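# Eject pipette tip into bin, rehang pipette on rack

## Task

Remove the used tip from the pipette (a tip-ejector button sits next to the plunger) and get it into the waste bin. The tip may be released to drop only after at least half its length is below the bin's rim; a drop from higher is an immediate failure. The bin must stay upright. The tip may contact nothing but the pipette and the bin; any other contact is an immediate failure. Afterwards, hang the pipette back on its rack by its finger rest, upright and at its original hanging height. It must stay there unsupported by the robot at the end.

## Robot and tools

Robot: one six-joint UR-type arm (UR7e) carrying a single right hand with 16 motors: index, middle and ring fingers (mcp, abd, pip, dip each) plus a thumb (cmc, axl, mcp, ipl). Only the rubber caps on the digit tips grip well. A rigid mast near the wrist on the palm side (hand x +0.05 to +0.10, z -0.16 to -0.11, out to y +0.06 m) can collide with things.

Scene frame: origin on the table top below the arm base, +z up, +y to the left when looking along +x. Results report the hand point position in metres and orientation as quaternion wxyz in this frame, plus velocities. The hand point sits in front of the palm where thumb tip meets index and middle tips. Its own axes: +z along straightened fingers toward the tips, +x across the palm away from the thumb, +y out of the palm face (palm face at y = -0.062 m). Straight finger knuckles are at z = -0.017 m, tips 0.139 m beyond; bending moves tips toward +y.

ROW format (used by both execute_actions and move): 24 numbers, each in [-1, 1], in this order: dx, dy, dz, rx, ry, rz, index_mcp, index_abd, index_pip, index_dip, middle_mcp, middle_abd, middle_pip, middle_dip, ring_mcp, ring_abd, ring_pip, ring_dip, thumb_cmc, thumb_axl, thumb_mcp, thumb_ipl, current_limit, speed. The first six are an offset, not a pose: a displacement of the hand point from its measured pose at the start of the action (for the first action of a call, the last pose a result reported), expressed in the hand point's own axes. Scale: 1.0 = 0.6 m for dx, dy, dz and 180 degrees for the rotation vector rx, ry, rz. Each row is measured from that same start pose, not chained. Each commanded step is clipped to 100 mm and 16 degrees from the measured pose, so big offsets need several actions.

The sixteen hand numbers are absolute goal angles, scaled linearly between each hinge's stops. For fingers, moving toward -1: _mcp curls the finger toward the palm (straight at +0.75), _abd swings it sideways away from the thumb (straight at 0.00), _pip bends the middle joint (straight +0.58), _dip the end joint (straight +0.70). thumb_cmc toward -1 swings the thumb from alongside the palm to in front of it (flat at +0.71); thumb_axl rolls it (straight +0.68); thumb_mcp (straight +0.23) and thumb_ipl (straight +0.17) bend it, toward +z when axl is straight, or in the cmc swing direction when axl is near -0.40. current_limit maps -1..+1 to 0..550 mA per motor (minimum 11 mA); speed maps to (speed+1)/2 of 5.9 rad/s. Initial values are +0.4 and -0.6; last values persist.

execute_actions(actions): a list of actions; each action is a table of up to 15 rows, one per 1/30 s step, the final row held for the remaining steps. An empty list just returns state and images.

move(target, speed, stop_force, blocking): target is one row as above (offset from the last reported pose); the hand follows a straight path to it over 0.5 to 10 s. speed in m/s, 0.002 to 0.5 (default 0.25); turning limited to twice that in rad/s. stop_force in N, 9 to 40, ends the path when the wrist sensor senses that much extra push against the motion, then backs off two steps; use it only at slow speed and without rotation, and omit it when retreating from a surface. blocking=false returns after 0.5 s while motion continues (not allowed with stop_force); then use wait or stop before new commands. The result adds a move: line with the ending (done, off_target, moving, held, fault, contact) and limits (paced = clipped, held = steps blocked).

wait(seconds 0 to 10) lets time pass holding the last command. stop brakes a running move. zoom_image(camera, region [x0,y0,x1,y1] pixels, max 504x504) enlarges part of cam_head_left, cam_head_right, cam_high, cam_low or cam_wrist (all 504x504). read_manual gives licence text only. finished_scene(scene) ends the current scene, passing its number, and reports success; it is irreversible.

Result lines: pose and velocities; Hand target (where the controller is driving); Joint positions; Wrist force and Wrist torque in hand axes (noisy, offset up to ~4 N, saturating near 50 N; pressing reads as force back into the arm); per motor hand_goal, hand_measured, hand_current_ma, hand_state (moving, goal, blocked, overload); pose unreachable when the clearance check intervened; MOTOR HOT and fault lines.

Grip: a finger presses only while its goal lies past the object surface. Repeating hand_goal keeps a grip; repeating hand_measured relaxes it. A motor at 495 mA or more for 5 s shuts down for 10 s.

Avoid: joint torque over limits (wrist joints 24.3 N m, others 130) or any external force of 150 N, which stop the arm for 10 s and drop the rest of the call; fast contacts and targets pushed past a contact (the arm is stiff); motor overheating at 85 °C. Do not drop the tip from above the rim, tip the bin, let the tip brush anything else, or knock anything off the table. Objects may be nudged occasionally. Release the pipette only once it hangs by itself.

Each tool is called as a command line: name --argument value for each argument, lists and objects as JSON in quotes; but a table of rows of numbers goes row by row, as --pt "numbers of a row", without its own name.

## Session

execute_actions --actions '[]'

Scene clock: 0.00 s.
end_effector_position=(+0.2144, -0.4267, +0.2181) hand_goal=(+0.754, +0.000, +0.576, +0.696, +0.754, +0.000, +0.576, +0.696, +0.754, +0.000, +0.576, +0.696, +0.714, +0.678, +0.226, +0.168) hand_measured=(+0.754, +0.000, +0.576, +0.696, +0.754, +0.000, +0.576, +0.696, +0.754, +0.000, +0.576, +0.696, +0.714, +0.678, +0.226, +0.168) hand_current_ma=(+0, +0, +0, +0, +0, +0, +0, +0, +0, +0, +0, +0, +0, +0, +0, +0) hand_state=(goal, goal, goal, goal, goal, goal, goal, goal, goal, goal, goal, goal, goal, goal, goal, goal) hand_current_limit=0.40 hand_speed=-0.60 end_effector_quat_wxyz=(+0.692, -0.062, -0.718, -0.046) end_effector_velocity=(-0.000, +0.000, -0.000) end_effector_angular_velocity=(+0.001, +0.000, -0.000)
Joint positions: [-1.069 -0.696  1.179 -0.547 -2.517 -1.604]
Joint velocities: [-0.     0.001  0.    -0.     0.    -0.001]
Wrist force (N, on the end effector, along its own x y z axes, offset not removed): no reading
Wrist torque (N m, same axes, about the end effector's origin, offset not removed): no reading
Hand target: +0.214, -0.427, +0.218; +0.692, -0.062, -0.718, -0.046

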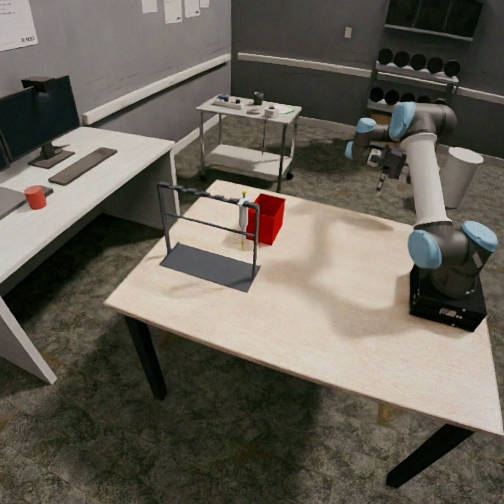

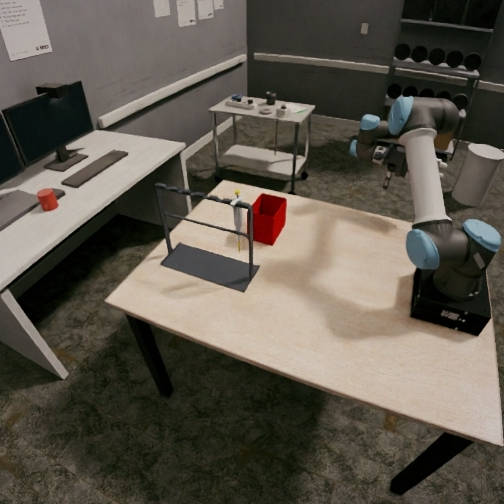

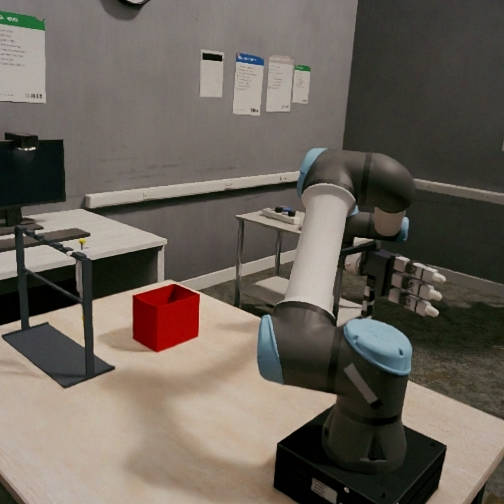

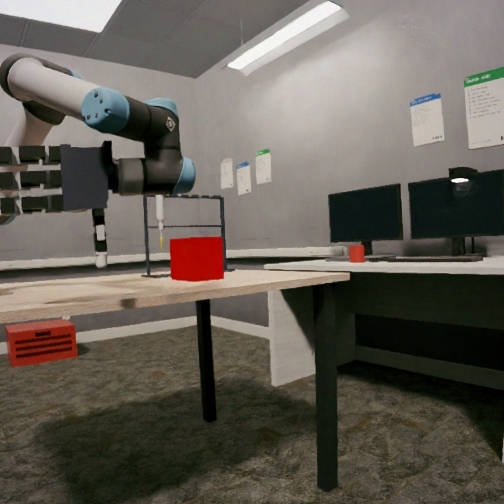

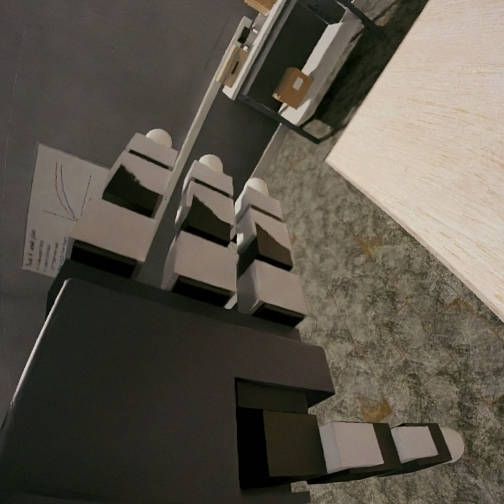

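zoom_image --camera "cam_head_left" --region '[200, 170, 300, 270]'

zoom_image --camera "cam_low" --region '[130, 185, 240, 295]'

zoom_image --camera "cam_high" --region '[0, 210, 200, 410]'

Region (200, 170, 300, 270) of cam_head_left's 504x504 image, scaled by 5.040, with more detail than that image has.

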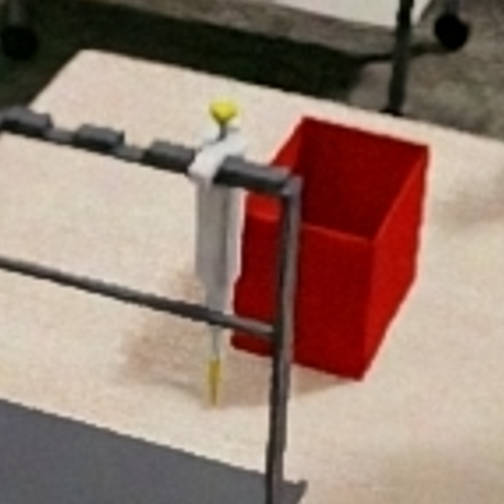

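Region (130, 185, 240, 295) of cam_low's 504x504 image, scaled by 4.582, with more detail than that image has.

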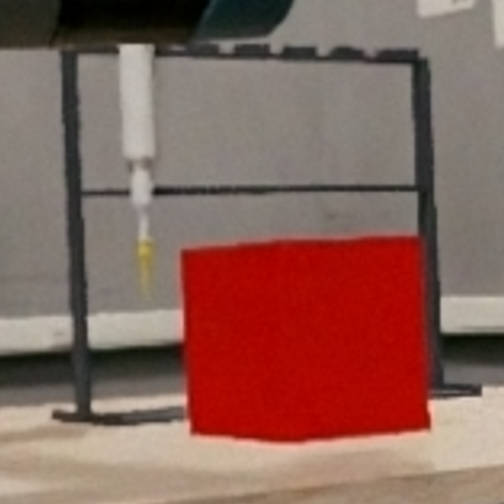

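Region (0, 210, 200, 410) of cam_high's 504x504 image, scaled by 2.520, with more detail than that image has.

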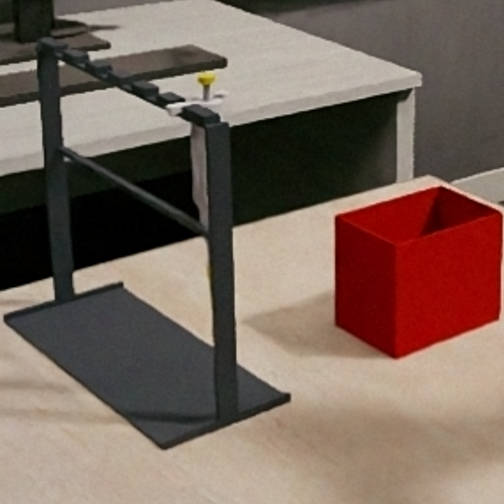

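move --target '[0.3,0.33,-0.23,0,0.5,0,0.75,0,0.58,0.7,0.75,0,0.58,0.7,0.75,0,0.58,0.7,0.71,0.68,0.23,0.17,0.4,-0.2]' --speed 0.4

move --target '[0.2,0.1,0,0,0.5,0,0.75,0,0.58,0.7,0.75,0,0.58,0.7,0.75,0,0.58,0.7,0.71,0.68,0.23,0.17,0.4,-0.2]' --speed 0.4

Scene clock: 17.37 s.
end_effector_position=(+0.2397, -0.4012, +0.2446) hand_goal=(+0.750, +0.000, +0.580, +0.700, +0.750, +0.000, +0.580, +0.700, +0.750, +0.000, +0.580, +0.700, +0.710, +0.680, +0.230, +0.170) hand_measured=(+0.750, +0.004, +0.578, +0.698, +0.750, +0.004, +0.578, +0.698, +0.750, +0.004, +0.578, +0.698, +0.710, +0.678, +0.230, +0.168) hand_current_ma=(+2, +16, -11, -13, +3, +16, -11, -14, +4, +18, -11, -14, -3, -14, -2, -11) hand_state=(goal, goal, goal, goal, goal, goal, goal, goal, goal, goal, goal, goal, goal, goal, goal, goal) hand_current_limit=0.40 hand_speed=-0.20 end_effector_quat_wxyz=(+0.764, -0.054, -0.641, -0.050) end_effector_velocity=(-0.000, -0.000, +0.001) end_effector_angular_velocity=(-0.001, -0.001, -0.000)
Joint positions: [-1.015 -0.593  1.05  -0.183 -2.448 -1.34 ]
Joint velocities: [-0.    -0.001 -0.     0.    -0.    -0.   ]
Wrist force (N, on the end effector, along its own x y z axes, offset not removed): [3.2 -2.3 1.4]
Wrist torque (N m, same axes, about the end effector's origin, offset not removed): [-0.57 -0.53 0.25]
Hand target: +0.240, -0.401, +0.245; +0.764, -0.054, -0.641, -0.050
Off the commanded pose: 0.257 m, 78 deg; position and orientation clipped at the last step of the last action.
move: held; limits=paced,held; held on 55 of 70 steps, including the last
pose unreachable: on one or more control steps of this call, first in action 0 (counted from 0), an arm could not follow its commanded pose, so it was not sent that pose on those steps. On the call's last step it was still not sent that pose. It may still have moved: this result reports where it is.
cause: the commanded pose would bring two parts of the arm too close to each other (joints 4 (wrist 1) to 6 (wrist 3) lie between them).
camera_calibration (this result's frames):
cam_wrist: T_world_to_cam=[[0.0306472, 0.491673, -0.87024, 0.428481], [0.515183, -0.75386, -0.407777, -0.365563], [-0.856532, -0.435835, -0.276405, 0.222732], [0, 0, 0, 1]] pos_world=[0.365977, -0.389181, 0.285377]

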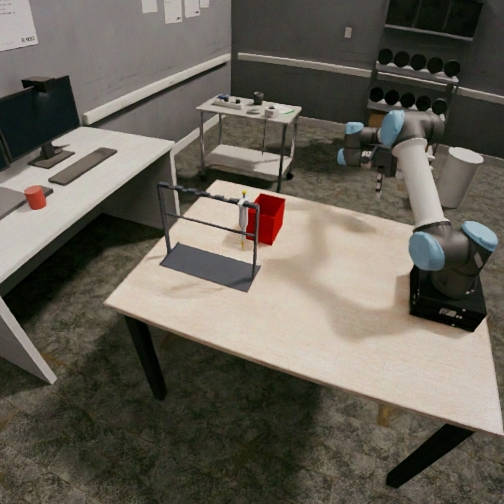

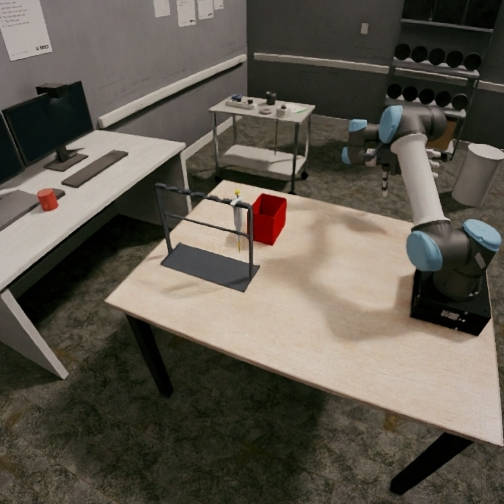

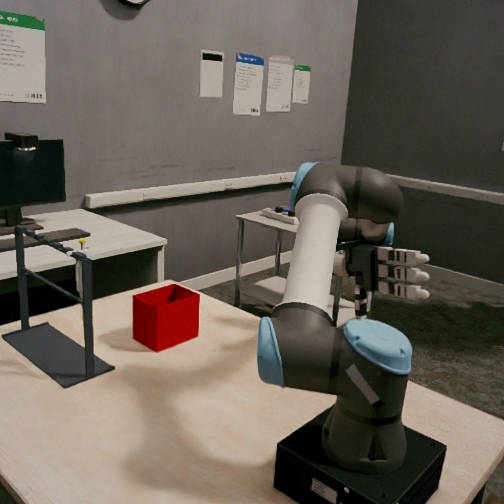

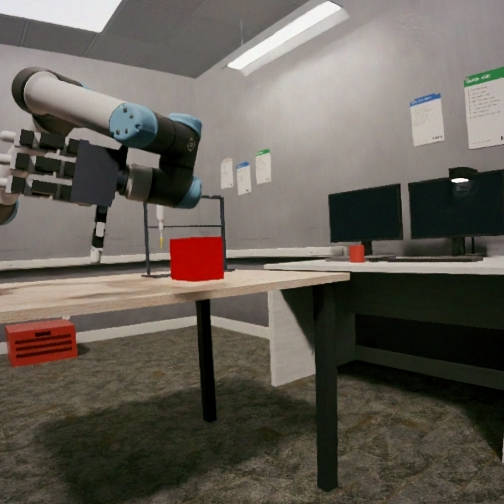

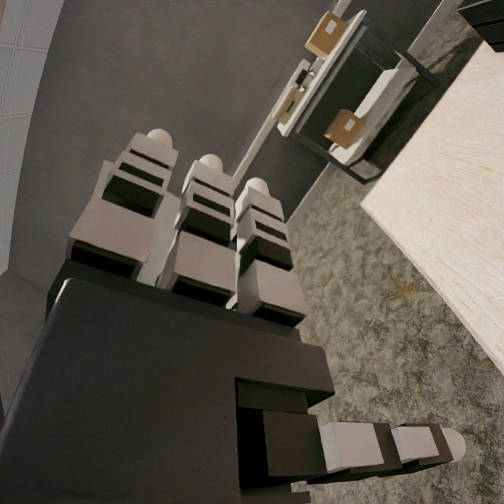

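Scene clock: 19.70 s.
end_effector_position=(+0.2396, -0.4011, +0.2448) hand_goal=(+0.750, +0.000, +0.580, +0.700, +0.750, +0.000, +0.580, +0.700, +0.750, +0.000, +0.580, +0.700, +0.710, +0.680, +0.230, +0.170) hand_measured=(+0.750, +0.004, +0.578, +0.698, +0.750, +0.004, +0.578, +0.698, +0.750, +0.004, +0.578, +0.698, +0.710, +0.678, +0.230, +0.168) hand_current_ma=(+2, +16, -11, -13, +3, +16, -11, -14, +4, +18, -11, -14, -3, -14, -2, -11) hand_state=(goal, goal, goal, goal, goal, goal, goal, goal, goal, goal, goal, goal, goal, goal, goal, goal) hand_current_limit=0.40 hand_speed=-0.20 end_effector_quat_wxyz=(+0.765, -0.054, -0.640, -0.050) end_effector_velocity=(-0.000, -0.000, +0.001) end_effector_angular_velocity=(-0.001, -0.001, -0.001)
Joint positions: [-1.015 -0.592  1.049 -0.178 -2.448 -1.337]
Joint velocities: [-0.001 -0.001  0.    -0.     0.     0.   ]
Wrist force (N, on the end effector, along its own x y z axes, offset not removed): [0.0 -4.7 0.3]
Wrist torque (N m, same axes, about the end effector's origin, offset not removed): [-0.57 0.02 -0.14]
Hand target: +0.240, -0.401, +0.245; +0.765, -0.054, -0.640, -0.050
Off the commanded pose: 0.134 m, 90 deg; position and orientation clipped at the last step of the last action.
move: held; limits=paced,held; held on 63 of 70 steps, including the last
pose unreachable: on one or more control steps of this call, first in action 0 (counted from 0), an arm could not follow its commanded pose, so it was not sent that pose on those steps. On the call's last step it was still not sent that pose. It may still have moved: this result reports where it is.
cause: the commanded pose would bring two parts of the arm too close to each other (joints 4 (wrist 1) to 6 (wrist 3) lie between them).
camera_calibration (this result's frames):
cam_wrist: T_world_to_cam=[[0.027951, 0.492511, -0.869857, 0.429506], [0.513896, -0.753476, -0.410103, -0.364318], [-0.857397, -0.435554, -0.27416, 0.222597], [0, 0, 0, 1]] pos_world=[0.366071, -0.389088, 0.285228]

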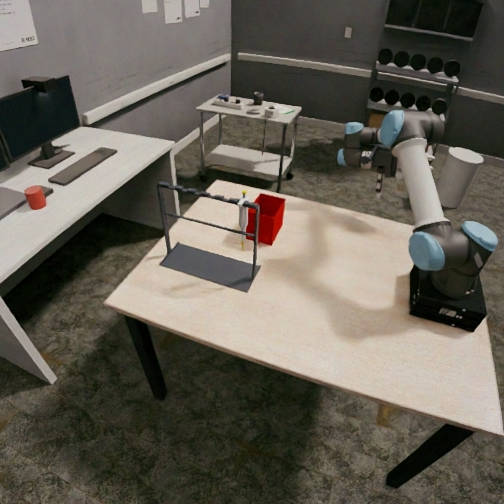

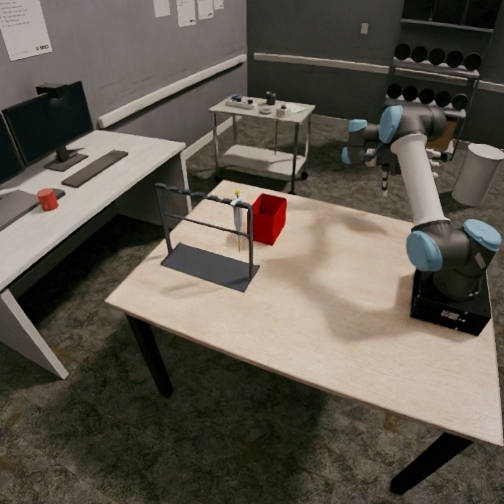

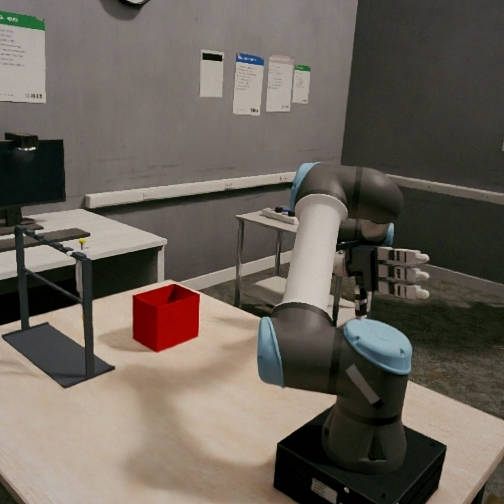

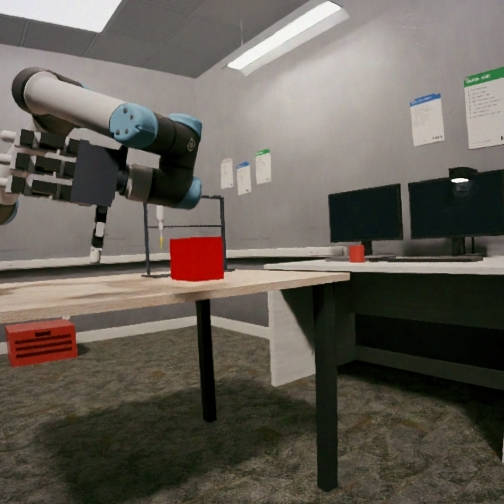

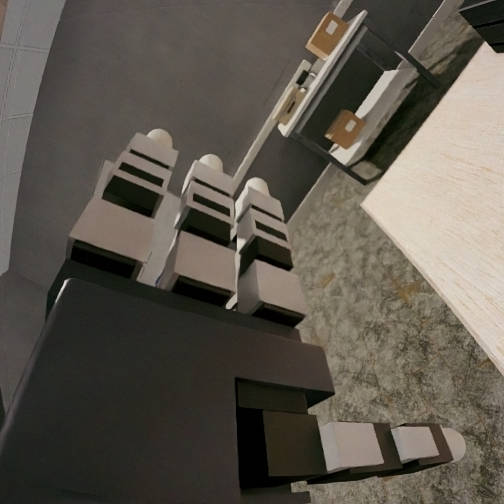

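move --target '[0.1,0,0,0.5,0,0,0.75,0,0.58,0.7,0.75,0,0.58,0.7,0.75,0,0.58,0.7,0.71,0.68,0.23,0.17,0.4,-0.2]' --speed 0.4

move --target '[0,0.2,0.1,0.5,0,0,0.75,0,0.58,0.7,0.75,0,0.58,0.7,0.75,0,0.58,0.7,0.71,0.68,0.23,0.17,0.4,-0.2]' --speed 0.4

move --target '[0,0,0,0,0,0.5,0.75,0,0.58,0.7,0.75,0,0.58,0.7,0.75,0,0.58,0.7,0.71,0.68,0.23,0.17,0.4,-0.2]' --speed 0.4

move --target '[0,0,0,0,0,0.5,0.75,0,0.58,0.7,0.75,0,0.58,0.7,0.75,0,0.58,0.7,0.71,0.68,0.23,0.17,0.4,-0.2]' --speed 0.4

Scene clock: 25.17 s.
end_effector_position=(+0.2421, -0.4014, +0.2544) hand_goal=(+0.750, +0.000, +0.580, +0.700, +0.750, +0.000, +0.580, +0.700, +0.750, +0.000, +0.580, +0.700, +0.710, +0.680, +0.230, +0.170) hand_measured=(+0.750, +0.004, +0.578, +0.698, +0.750, +0.004, +0.578, +0.698, +0.750, +0.004, +0.578, +0.698, +0.710, +0.678, +0.230, +0.168) hand_current_ma=(+3, +17, -10, -13, +4, +17, -10, -14, +5, +19, -10, -14, -4, -14, +1, -10) hand_state=(goal, goal, goal, goal, goal, goal, goal, goal, goal, goal, goal, goal, goal, goal, goal, goal) hand_current_limit=0.40 hand_speed=-0.20 end_effector_quat_wxyz=(+0.766, +0.028, -0.643, +0.016) end_effector_velocity=(-0.000, -0.000, -0.000) end_effector_angular_velocity=(+0.001, +0.001, +0.000)
Joint positions: [-0.95  -0.63   1.112 -0.144 -2.589 -1.304]
Joint velocities: [-0.     0.001 -0.     0.    -0.    -0.   ]
Wrist force (N, on the end effector, along its own x y z axes, offset not removed): [1.8 -0.1 0.0]
Wrist torque (N m, same axes, about the end effector's origin, offset not removed): [-0.07 -0.40 0.17]
Hand target: +0.242, -0.401, +0.254; +0.766, +0.028, -0.643, +0.016
Off the commanded pose: 0.050 m, 78 deg; orientation clipped at the last step of the last action.
move: held; limits=paced,held; held on 41 of 70 steps, including the last
pose unreachable: on one or more control steps of this call, first in action 0 (counted from 0), an arm could not follow its commanded pose, so it was not sent that pose on those steps. On the call's last step it was still not sent that pose. It may still have moved: this result reports where it is.
cause: the commanded pose would bring two parts of the arm too close to each other (joints 4 (wrist 1) to 6 (wrist 3) lie between them).
camera_calibration (this result's frames):
cam_wrist: T_world_to_cam=[[-0.0739456, 0.522408, -0.849483, 0.46943], [0.657076, -0.615254, -0.435561, -0.334604], [-0.750189, -0.590383, -0.297767, 0.145114], [0, 0, 0, 1]] pos_world=[0.363436, -0.365428, 0.296242]

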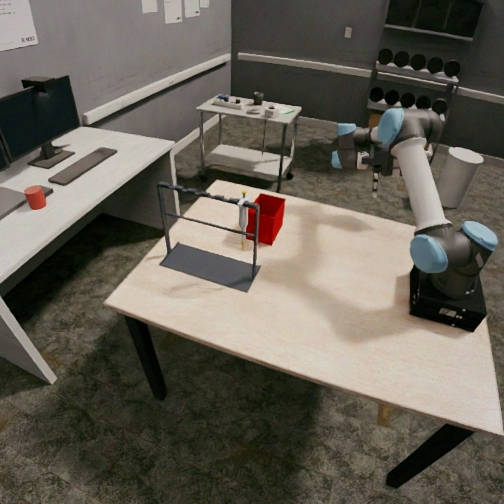

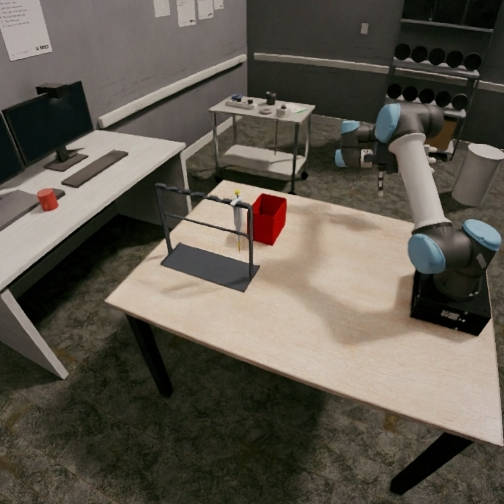

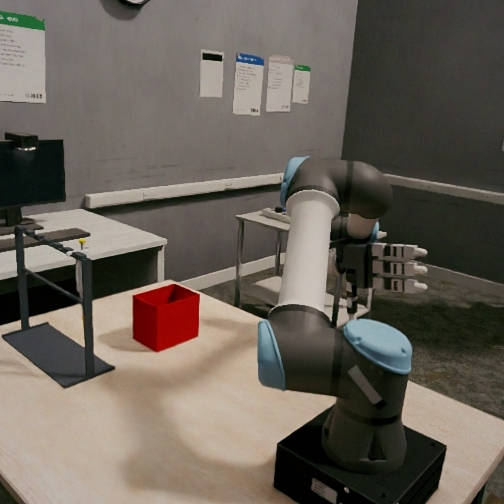

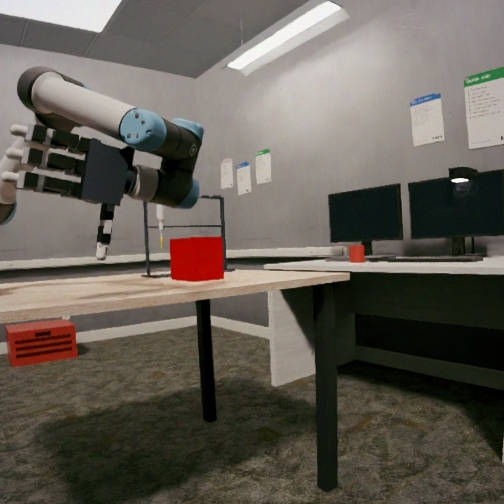

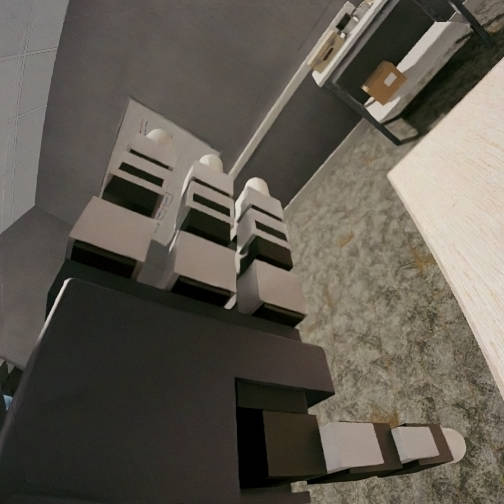

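Scene clock: 28.17 s.
end_effector_position=(+0.1980, -0.3235, +0.2628) hand_goal=(+0.750, +0.000, +0.580, +0.700, +0.750, +0.000, +0.580, +0.700, +0.750, +0.000, +0.580, +0.700, +0.710, +0.680, +0.230, +0.170) hand_measured=(+0.750, +0.004, +0.578, +0.698, +0.750, +0.004, +0.578, +0.698, +0.752, +0.004, +0.578, +0.698, +0.710, +0.678, +0.230, +0.168) hand_current_ma=(+5, +18, -8, -12, +5, +18, -8, -14, +6, +20, -8, -13, -2, -14, +1, -9) hand_state=(goal, goal, goal, goal, goal, goal, goal, goal, goal, goal, goal, goal, goal, goal, goal, goal) hand_current_limit=0.40 hand_speed=-0.20 end_effector_quat_wxyz=(+0.745, +0.208, -0.616, +0.148) end_effector_velocity=(+0.000, -0.000, +0.000) end_effector_angular_velocity=(-0.001, -0.002, +0.000)
Joint positions: [-0.802 -0.865  1.603 -0.11  -2.876 -1.09 ]
Joint velocities: [ 0.    -0.    -0.002 -0.001 -0.    -0.   ]
Wrist force (N, on the end effector, along its own x y z axes, offset not removed): [0.4 2.6 -1.2]
Wrist torque (N m, same axes, about the end effector's origin, offset not removed): [0.52 0.07 0.24]
Hand target: +0.198, -0.324, +0.263; +0.745, +0.208, -0.616, +0.148
Off the commanded pose: 0.044 m, 64 deg; orientation clipped at the last step of the last action.
move: held; limits=paced,held; held on 5 of 90 steps, including the last
pose unreachable: on one or more control steps of this call, first in action 0 (counted from 0), an arm could not follow its commanded pose, so it was not sent that pose on those steps. On the call's last step it was still not sent that pose. It may still have moved: this result reports where it is.
cause: the commanded pose would bring two parts of the arm too close to each other (joints 4 (wrist 1) to 6 (wrist 3) lie between them).
camera_calibration (this result's frames):
cam_wrist: T_world_to_cam=[[-0.317899, 0.523715, -0.790356, 0.465783], [0.840428, -0.230221, -0.490591, -0.151331], [-0.438886, -0.820196, -0.366958, 0.0427021], [0, 0, 0, 1]] pos_world=[0.293996, -0.243753, 0.309562]

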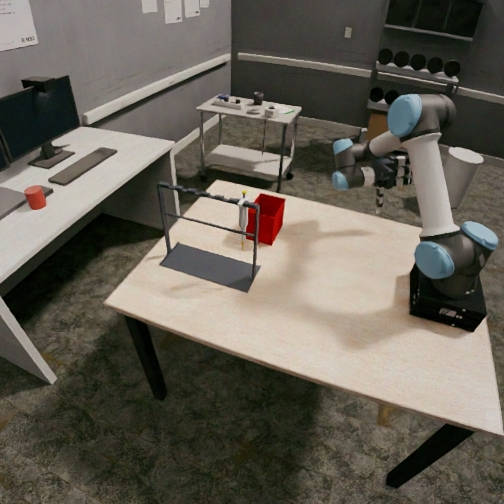

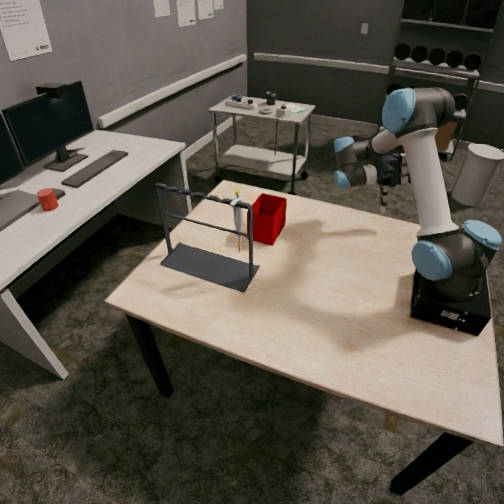

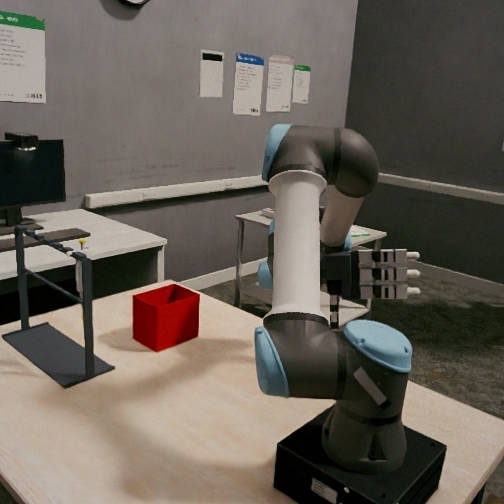

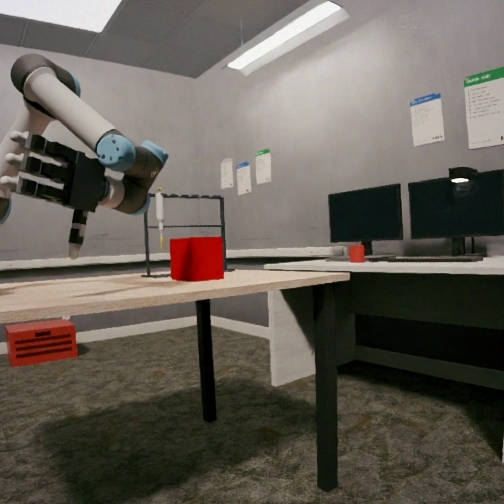

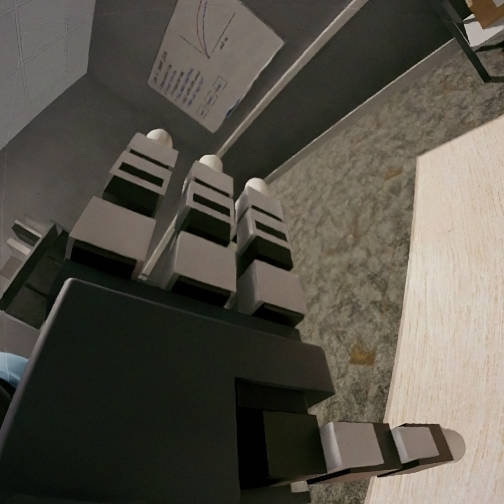

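Scene clock: 35.30 s.
end_effector_position=(+0.1981, -0.3235, +0.2632) hand_goal=(+0.750, +0.000, +0.580, +0.700, +0.750, +0.000, +0.580, +0.700, +0.750, +0.000, +0.580, +0.700, +0.710, +0.680, +0.230, +0.170) hand_measured=(+0.740, +0.004, +0.578, +0.698, +0.740, +0.004, +0.578, +0.698, +0.740, +0.004, +0.578, +0.698, +0.700, +0.678, +0.230, +0.168) hand_current_ma=(-56, +18, -8, -12, -51, +18, -8, -14, -57, +20, -8, -13, -51, -14, +1, -9) hand_state=(goal, goal, goal, goal, goal, goal, goal, goal, goal, goal, goal, goal, goal, goal, goal, goal) hand_current_limit=0.40 hand_speed=-0.20 end_effector_quat_wxyz=(-0.429, +0.285, +0.599, -0.613) end_effector_velocity=(+0.000, -0.001, -0.001) end_effector_angular_velocity=(-0.081, +0.005, +0.014)
Joint positions: [-0.731 -1.193  1.853 -0.262 -2.825  0.213]
Joint velocities: [ 0.01   0.039 -0.005  0.093  0.02   0.188]
Wrist force (N, on the end effector, along its own x y z axes, offset not removed): [6.2 3.8 -1.5]
Wrist torque (N m, same axes, about the end effector's origin, offset not removed): [0.70 -0.62 0.43]
Hand target: +0.198, -0.324, +0.263; -0.427, +0.287, +0.596, -0.616
Off the commanded pose: 0.000 m, 3 deg.
move: moving (no rest 5 s after the path's end); limits=paced
camera_calibration (this result's frames):
cam_wrist: T_world_to_cam=[[0.400136, -0.646789, -0.649273, -0.0919694], [0.856018, 0.010757, 0.516834, -0.341483], [-0.327298, -0.762593, 0.557967, -0.203989], [0, 0, 0, 1]] pos_world=[0.262351, -0.211372, 0.230596]

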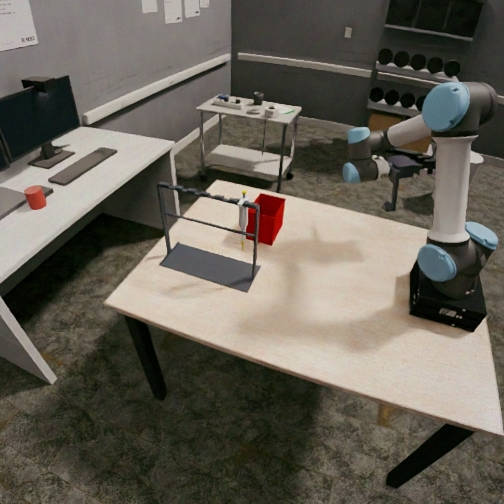

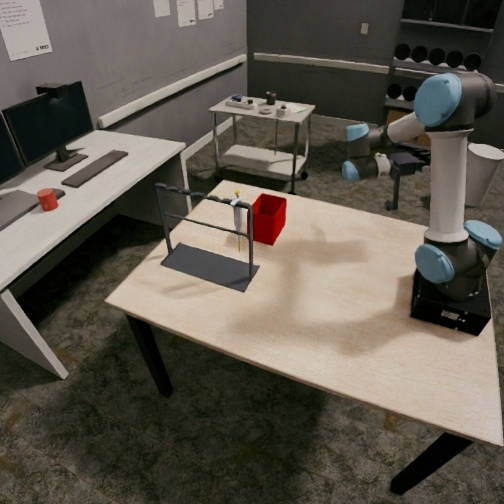

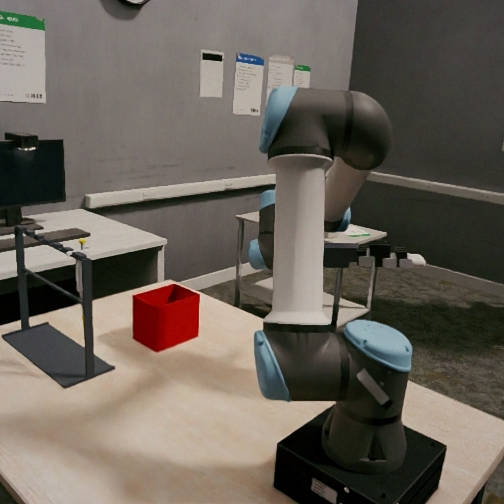

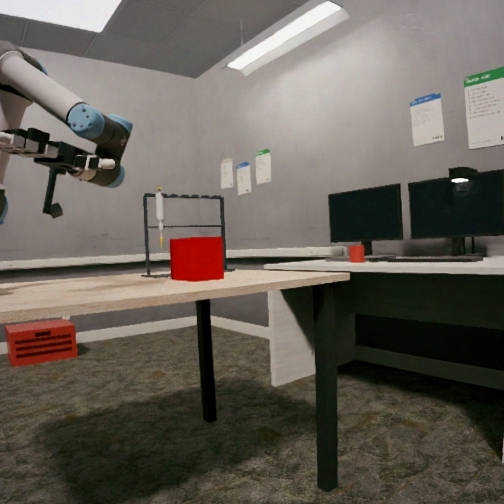

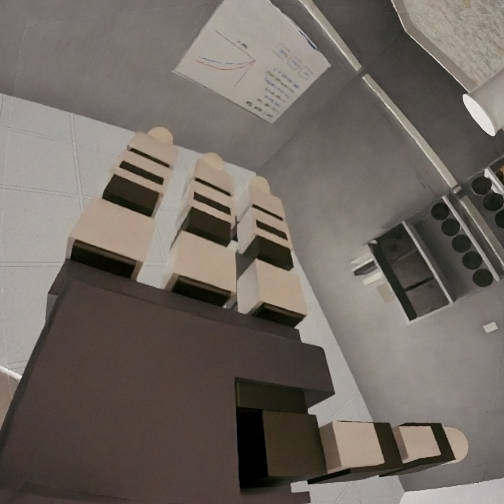

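Scene clock: 37.63 s.
end_effector_position=(+0.1981, -0.3234, +0.2637) hand_goal=(+0.750, +0.000, +0.580, +0.700, +0.750, +0.000, +0.580, +0.700, +0.750, +0.000, +0.580, +0.700, +0.710, +0.680, +0.230, +0.170) hand_measured=(+0.740, +0.002, +0.578, +0.698, +0.740, +0.002, +0.578, +0.698, +0.738, +0.002, +0.578, +0.698, +0.700, +0.678, +0.230, +0.168) hand_current_ma=(-59, +8, -8, -12, -54, +7, -8, -14, -62, +9, -9, -13, -53, -14, +1, -9) hand_state=(goal, goal, goal, goal, goal, goal, goal, goal, goal, goal, goal, goal, goal, goal, goal, goal) hand_current_limit=0.40 hand_speed=-0.20 end_effector_quat_wxyz=(+0.318, -0.390, -0.546, +0.670) end_effector_velocity=(-0.000, -0.000, +0.000) end_effector_angular_velocity=(-0.000, -0.000, -0.001)
Joint positions: [-0.716 -1.256  1.944 -0.376 -2.808  0.473]
Joint velocities: [-0.001 -0.    -0.     0.    -0.     0.   ]
Wrist force (N, on the end effector, along its own x y z axes, offset not removed): [1.4 0.4 0.4]
Wrist torque (N m, same axes, about the end effector's origin, offset not removed): [-0.04 -0.23 -0.17]
Hand target: +0.198, -0.323, +0.264; +0.318, -0.390, -0.546, +0.670
Off the commanded pose: 0.000 m, 70 deg; orientation clipped at the last step of the last action.
move: held; limits=paced,held; held on 20 of 70 steps, including the last
pose unreachable: on one or more control steps of this call, first in action 0 (counted from 0), an arm could not follow its commanded pose, so it was not sent that pose on those steps. On the call's last step it was still not sent that pose. It may still have moved: this result reports where it is.
cause: the commanded pose would bring two parts of the arm too close to each other (joints 4 (wrist 1) to 6 (wrist 3) lie between them).
camera_calibration (this result's frames):
cam_wrist: T_world_to_cam=[[0.514244, -0.7801, -0.356366, -0.234533], [0.745629, 0.201341, 0.635216, -0.289427], [-0.423781, -0.592373, 0.685204, -0.163569], [0, 0, 0, 1]] pos_world=[0.267095, -0.22158, 0.212347]

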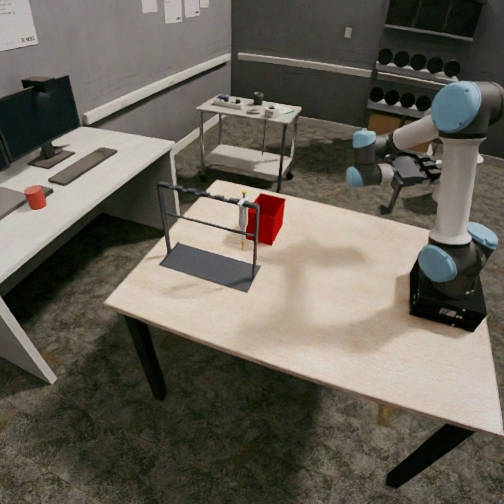

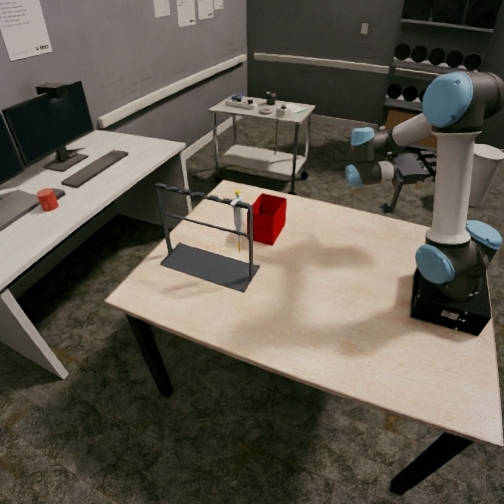

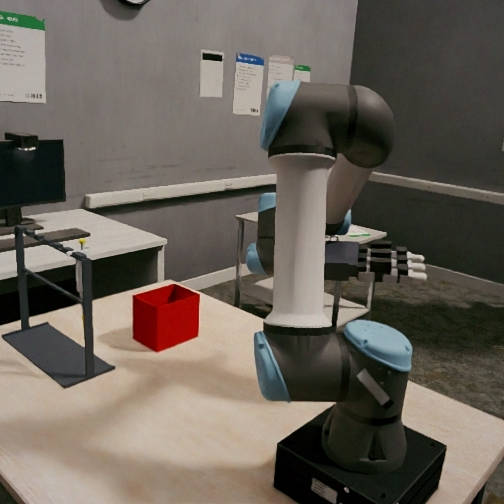

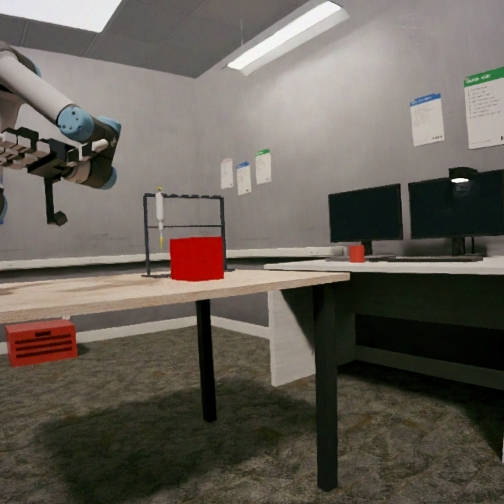

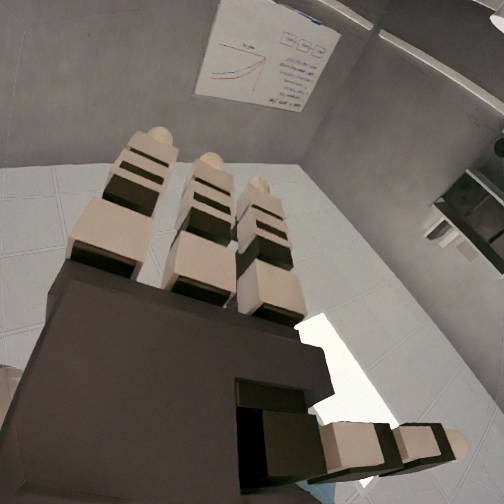

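move --target '[0,0,0,0.09,0.49,-0.05,0.75,0,0.58,0.7,0.75,0,0.58,0.7,0.75,0,0.58,0.7,0.71,0.68,0.23,0.17,0.4,-0.2]' --speed 0.4

Scene clock: 45.00 s.
end_effector_position=(+0.1977, -0.3234, +0.2637) hand_goal=(+0.750, +0.000, +0.580, +0.700, +0.750, +0.000, +0.580, +0.700, +0.750, +0.000, +0.580, +0.700, +0.710, +0.680, +0.230, +0.170) hand_measured=(+0.740, +0.002, +0.578, +0.698, +0.740, +0.002, +0.578, +0.698, +0.738, +0.002, +0.578, +0.698, +0.700, +0.678, +0.230, +0.168) hand_current_ma=(-59, +8, -8, -12, -54, +7, -8, -14, -62, +9, -9, -13, -53, -14, +1, -9) hand_state=(goal, goal, goal, goal, goal, goal, goal, goal, goal, goal, goal, goal, goal, goal, goal, goal) hand_current_limit=0.40 hand_speed=-0.20 end_effector_quat_wxyz=(+0.700, -0.660, -0.107, +0.250) end_effector_velocity=(-0.000, +0.000, +0.000) end_effector_angular_velocity=(+0.001, +0.001, -0.007)
Joint positions: [-1.165 -0.901  1.367 -0.357 -1.698  0.197]
Joint velocities: [-0.003  0.    -0.     0.001  0.005  0.   ]
Wrist force (N, on the end effector, along its own x y z axes, offset not removed): [0.5 0.8 -2.5]
Wrist torque (N m, same axes, about the end effector's origin, offset not removed): [0.34 -0.04 -0.09]
Hand target: +0.198, -0.323, +0.264; +0.700, -0.660, -0.107, +0.250
Off the commanded pose: 0.000 m, 0 deg.
move: done; limits=paced
camera_calibration (this result's frames):
cam_wrist: T_world_to_cam=[[-0.783492, -0.512209, -0.351826, 0.107729], [0.204772, -0.747375, 0.63206, -0.488214], [-0.586693, 0.42317, 0.690448, 0.195515], [0, 0, 0, 1]] pos_world=[0.299085, -0.392435, 0.211489]

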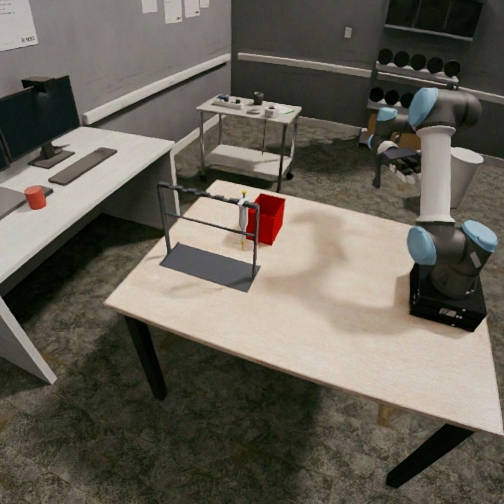

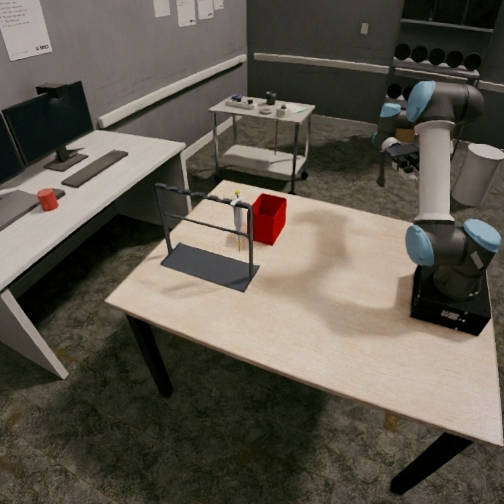

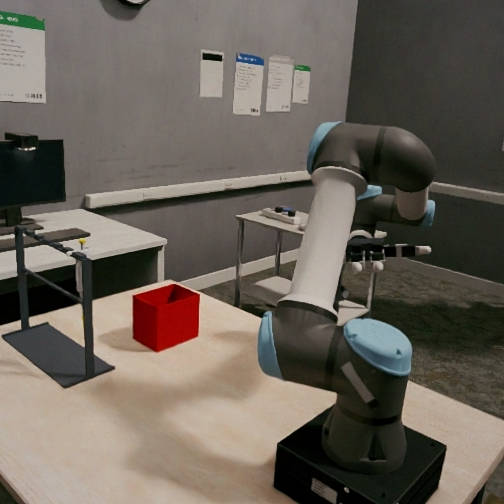

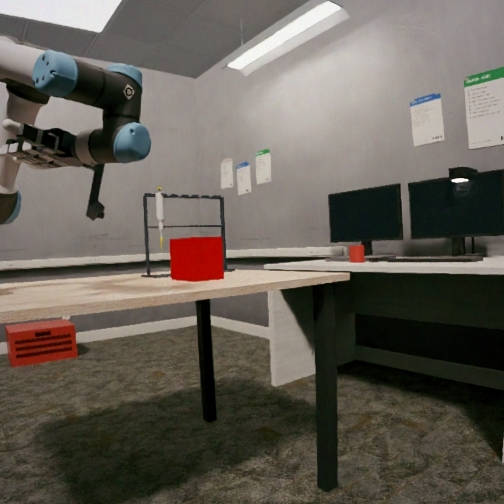

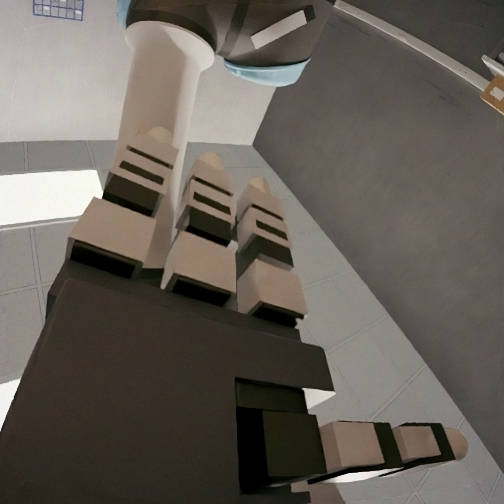

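move --target '[0.467,-0.233,0.063,0.513,0.456,0.231,0.75,0,0.58,0.7,0.75,0,0.58,0.7,0.75,0,0.58,0.7,0.71,0.68,0.23,0.17,0.4,-0.2]' --speed 0.4

Scene clock: 54.60 s.
end_effector_position=(+0.4475, -0.1533, +0.3543) hand_goal=(+0.750, +0.000, +0.580, +0.700, +0.750, +0.000, +0.580, +0.700, +0.750, +0.000, +0.580, +0.700, +0.710, +0.680, +0.230, +0.170) hand_measured=(+0.748, -0.002, +0.578, +0.698, +0.748, -0.002, +0.578, +0.698, +0.748, -0.004, +0.578, +0.698, +0.708, +0.678, +0.230, +0.168) hand_current_ma=(-16, -13, -8, -12, -14, -13, -8, -14, -16, -14, -9, -13, -10, -14, +3, -9) hand_state=(goal, goal, goal, goal, goal, goal, goal, goal, goal, goal, goal, goal, goal, goal, goal, goal) hand_current_limit=0.40 hand_speed=-0.20 end_effector_quat_wxyz=(+0.707, -0.000, +0.707, -0.000) end_effector_velocity=(+0.000, -0.000, -0.000) end_effector_angular_velocity=(-0.001, -0.014, -0.003)
Joint positions: [-1.224 -1.581  2.283 -0.697  0.315  1.566]
Joint velocities: [ 0.001 -0.005  0.016 -0.057  0.004  0.042]
Wrist force (N, on the end effector, along its own x y z axes, offset not removed): [4.6 -0.1 1.6]
Wrist torque (N m, same axes, about the end effector's origin, offset not removed): [-0.24 -0.83 0.34]
Hand target: +0.448, -0.153, +0.354; +0.707, -0.000, +0.707, -0.000
Off the commanded pose: 0.001 m, 0 deg.
move: done; limits=paced
camera_calibration (this result's frames):
cam_wrist: T_world_to_cam=[[-0.106728, 0.50702, 0.855301, -0.151876], [-0.681998, -0.663292, 0.308095, 0.0550486], [0.723525, -0.550431, 0.416578, -0.431019], [0, 0, 0, 1]] pos_world=[0.333186, -0.123729, 0.292492]

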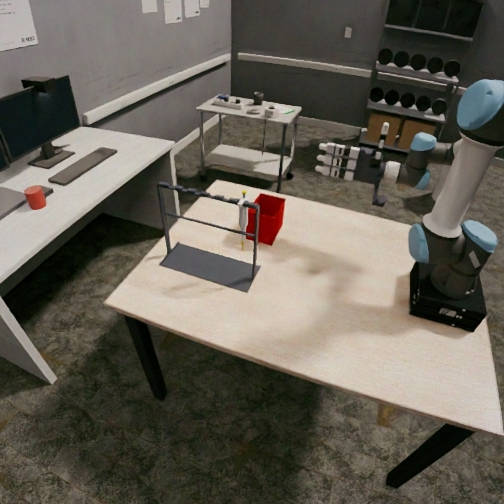

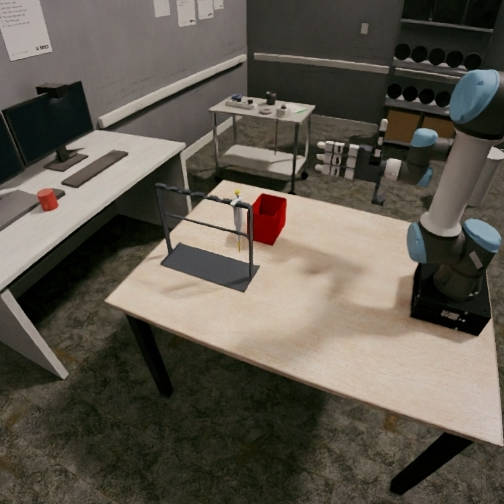

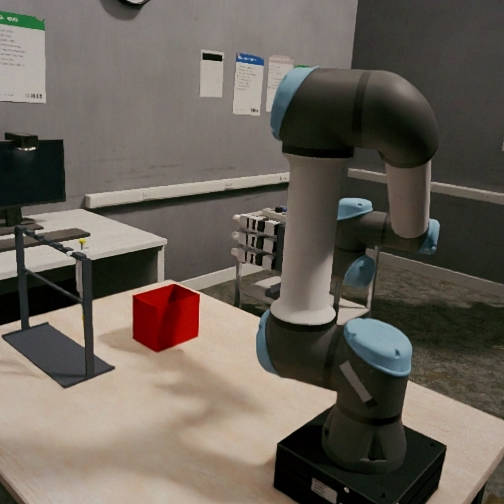

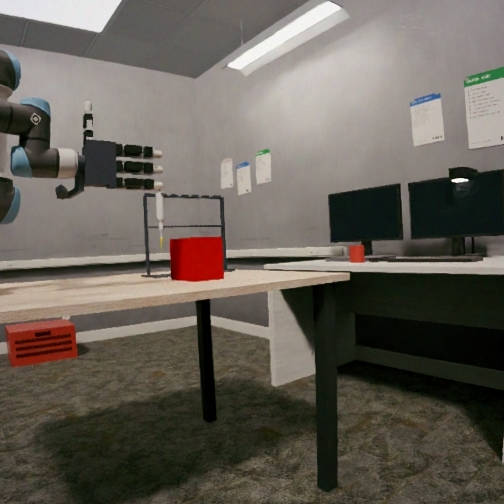

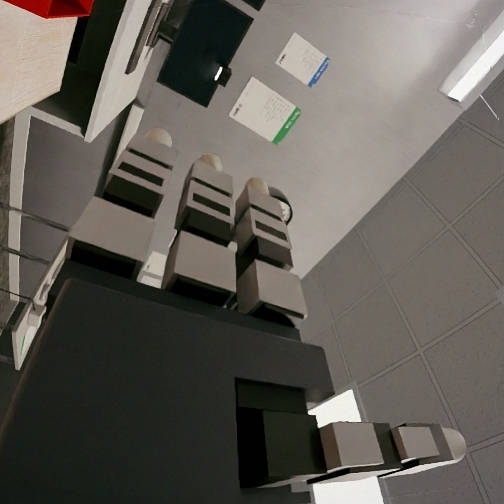

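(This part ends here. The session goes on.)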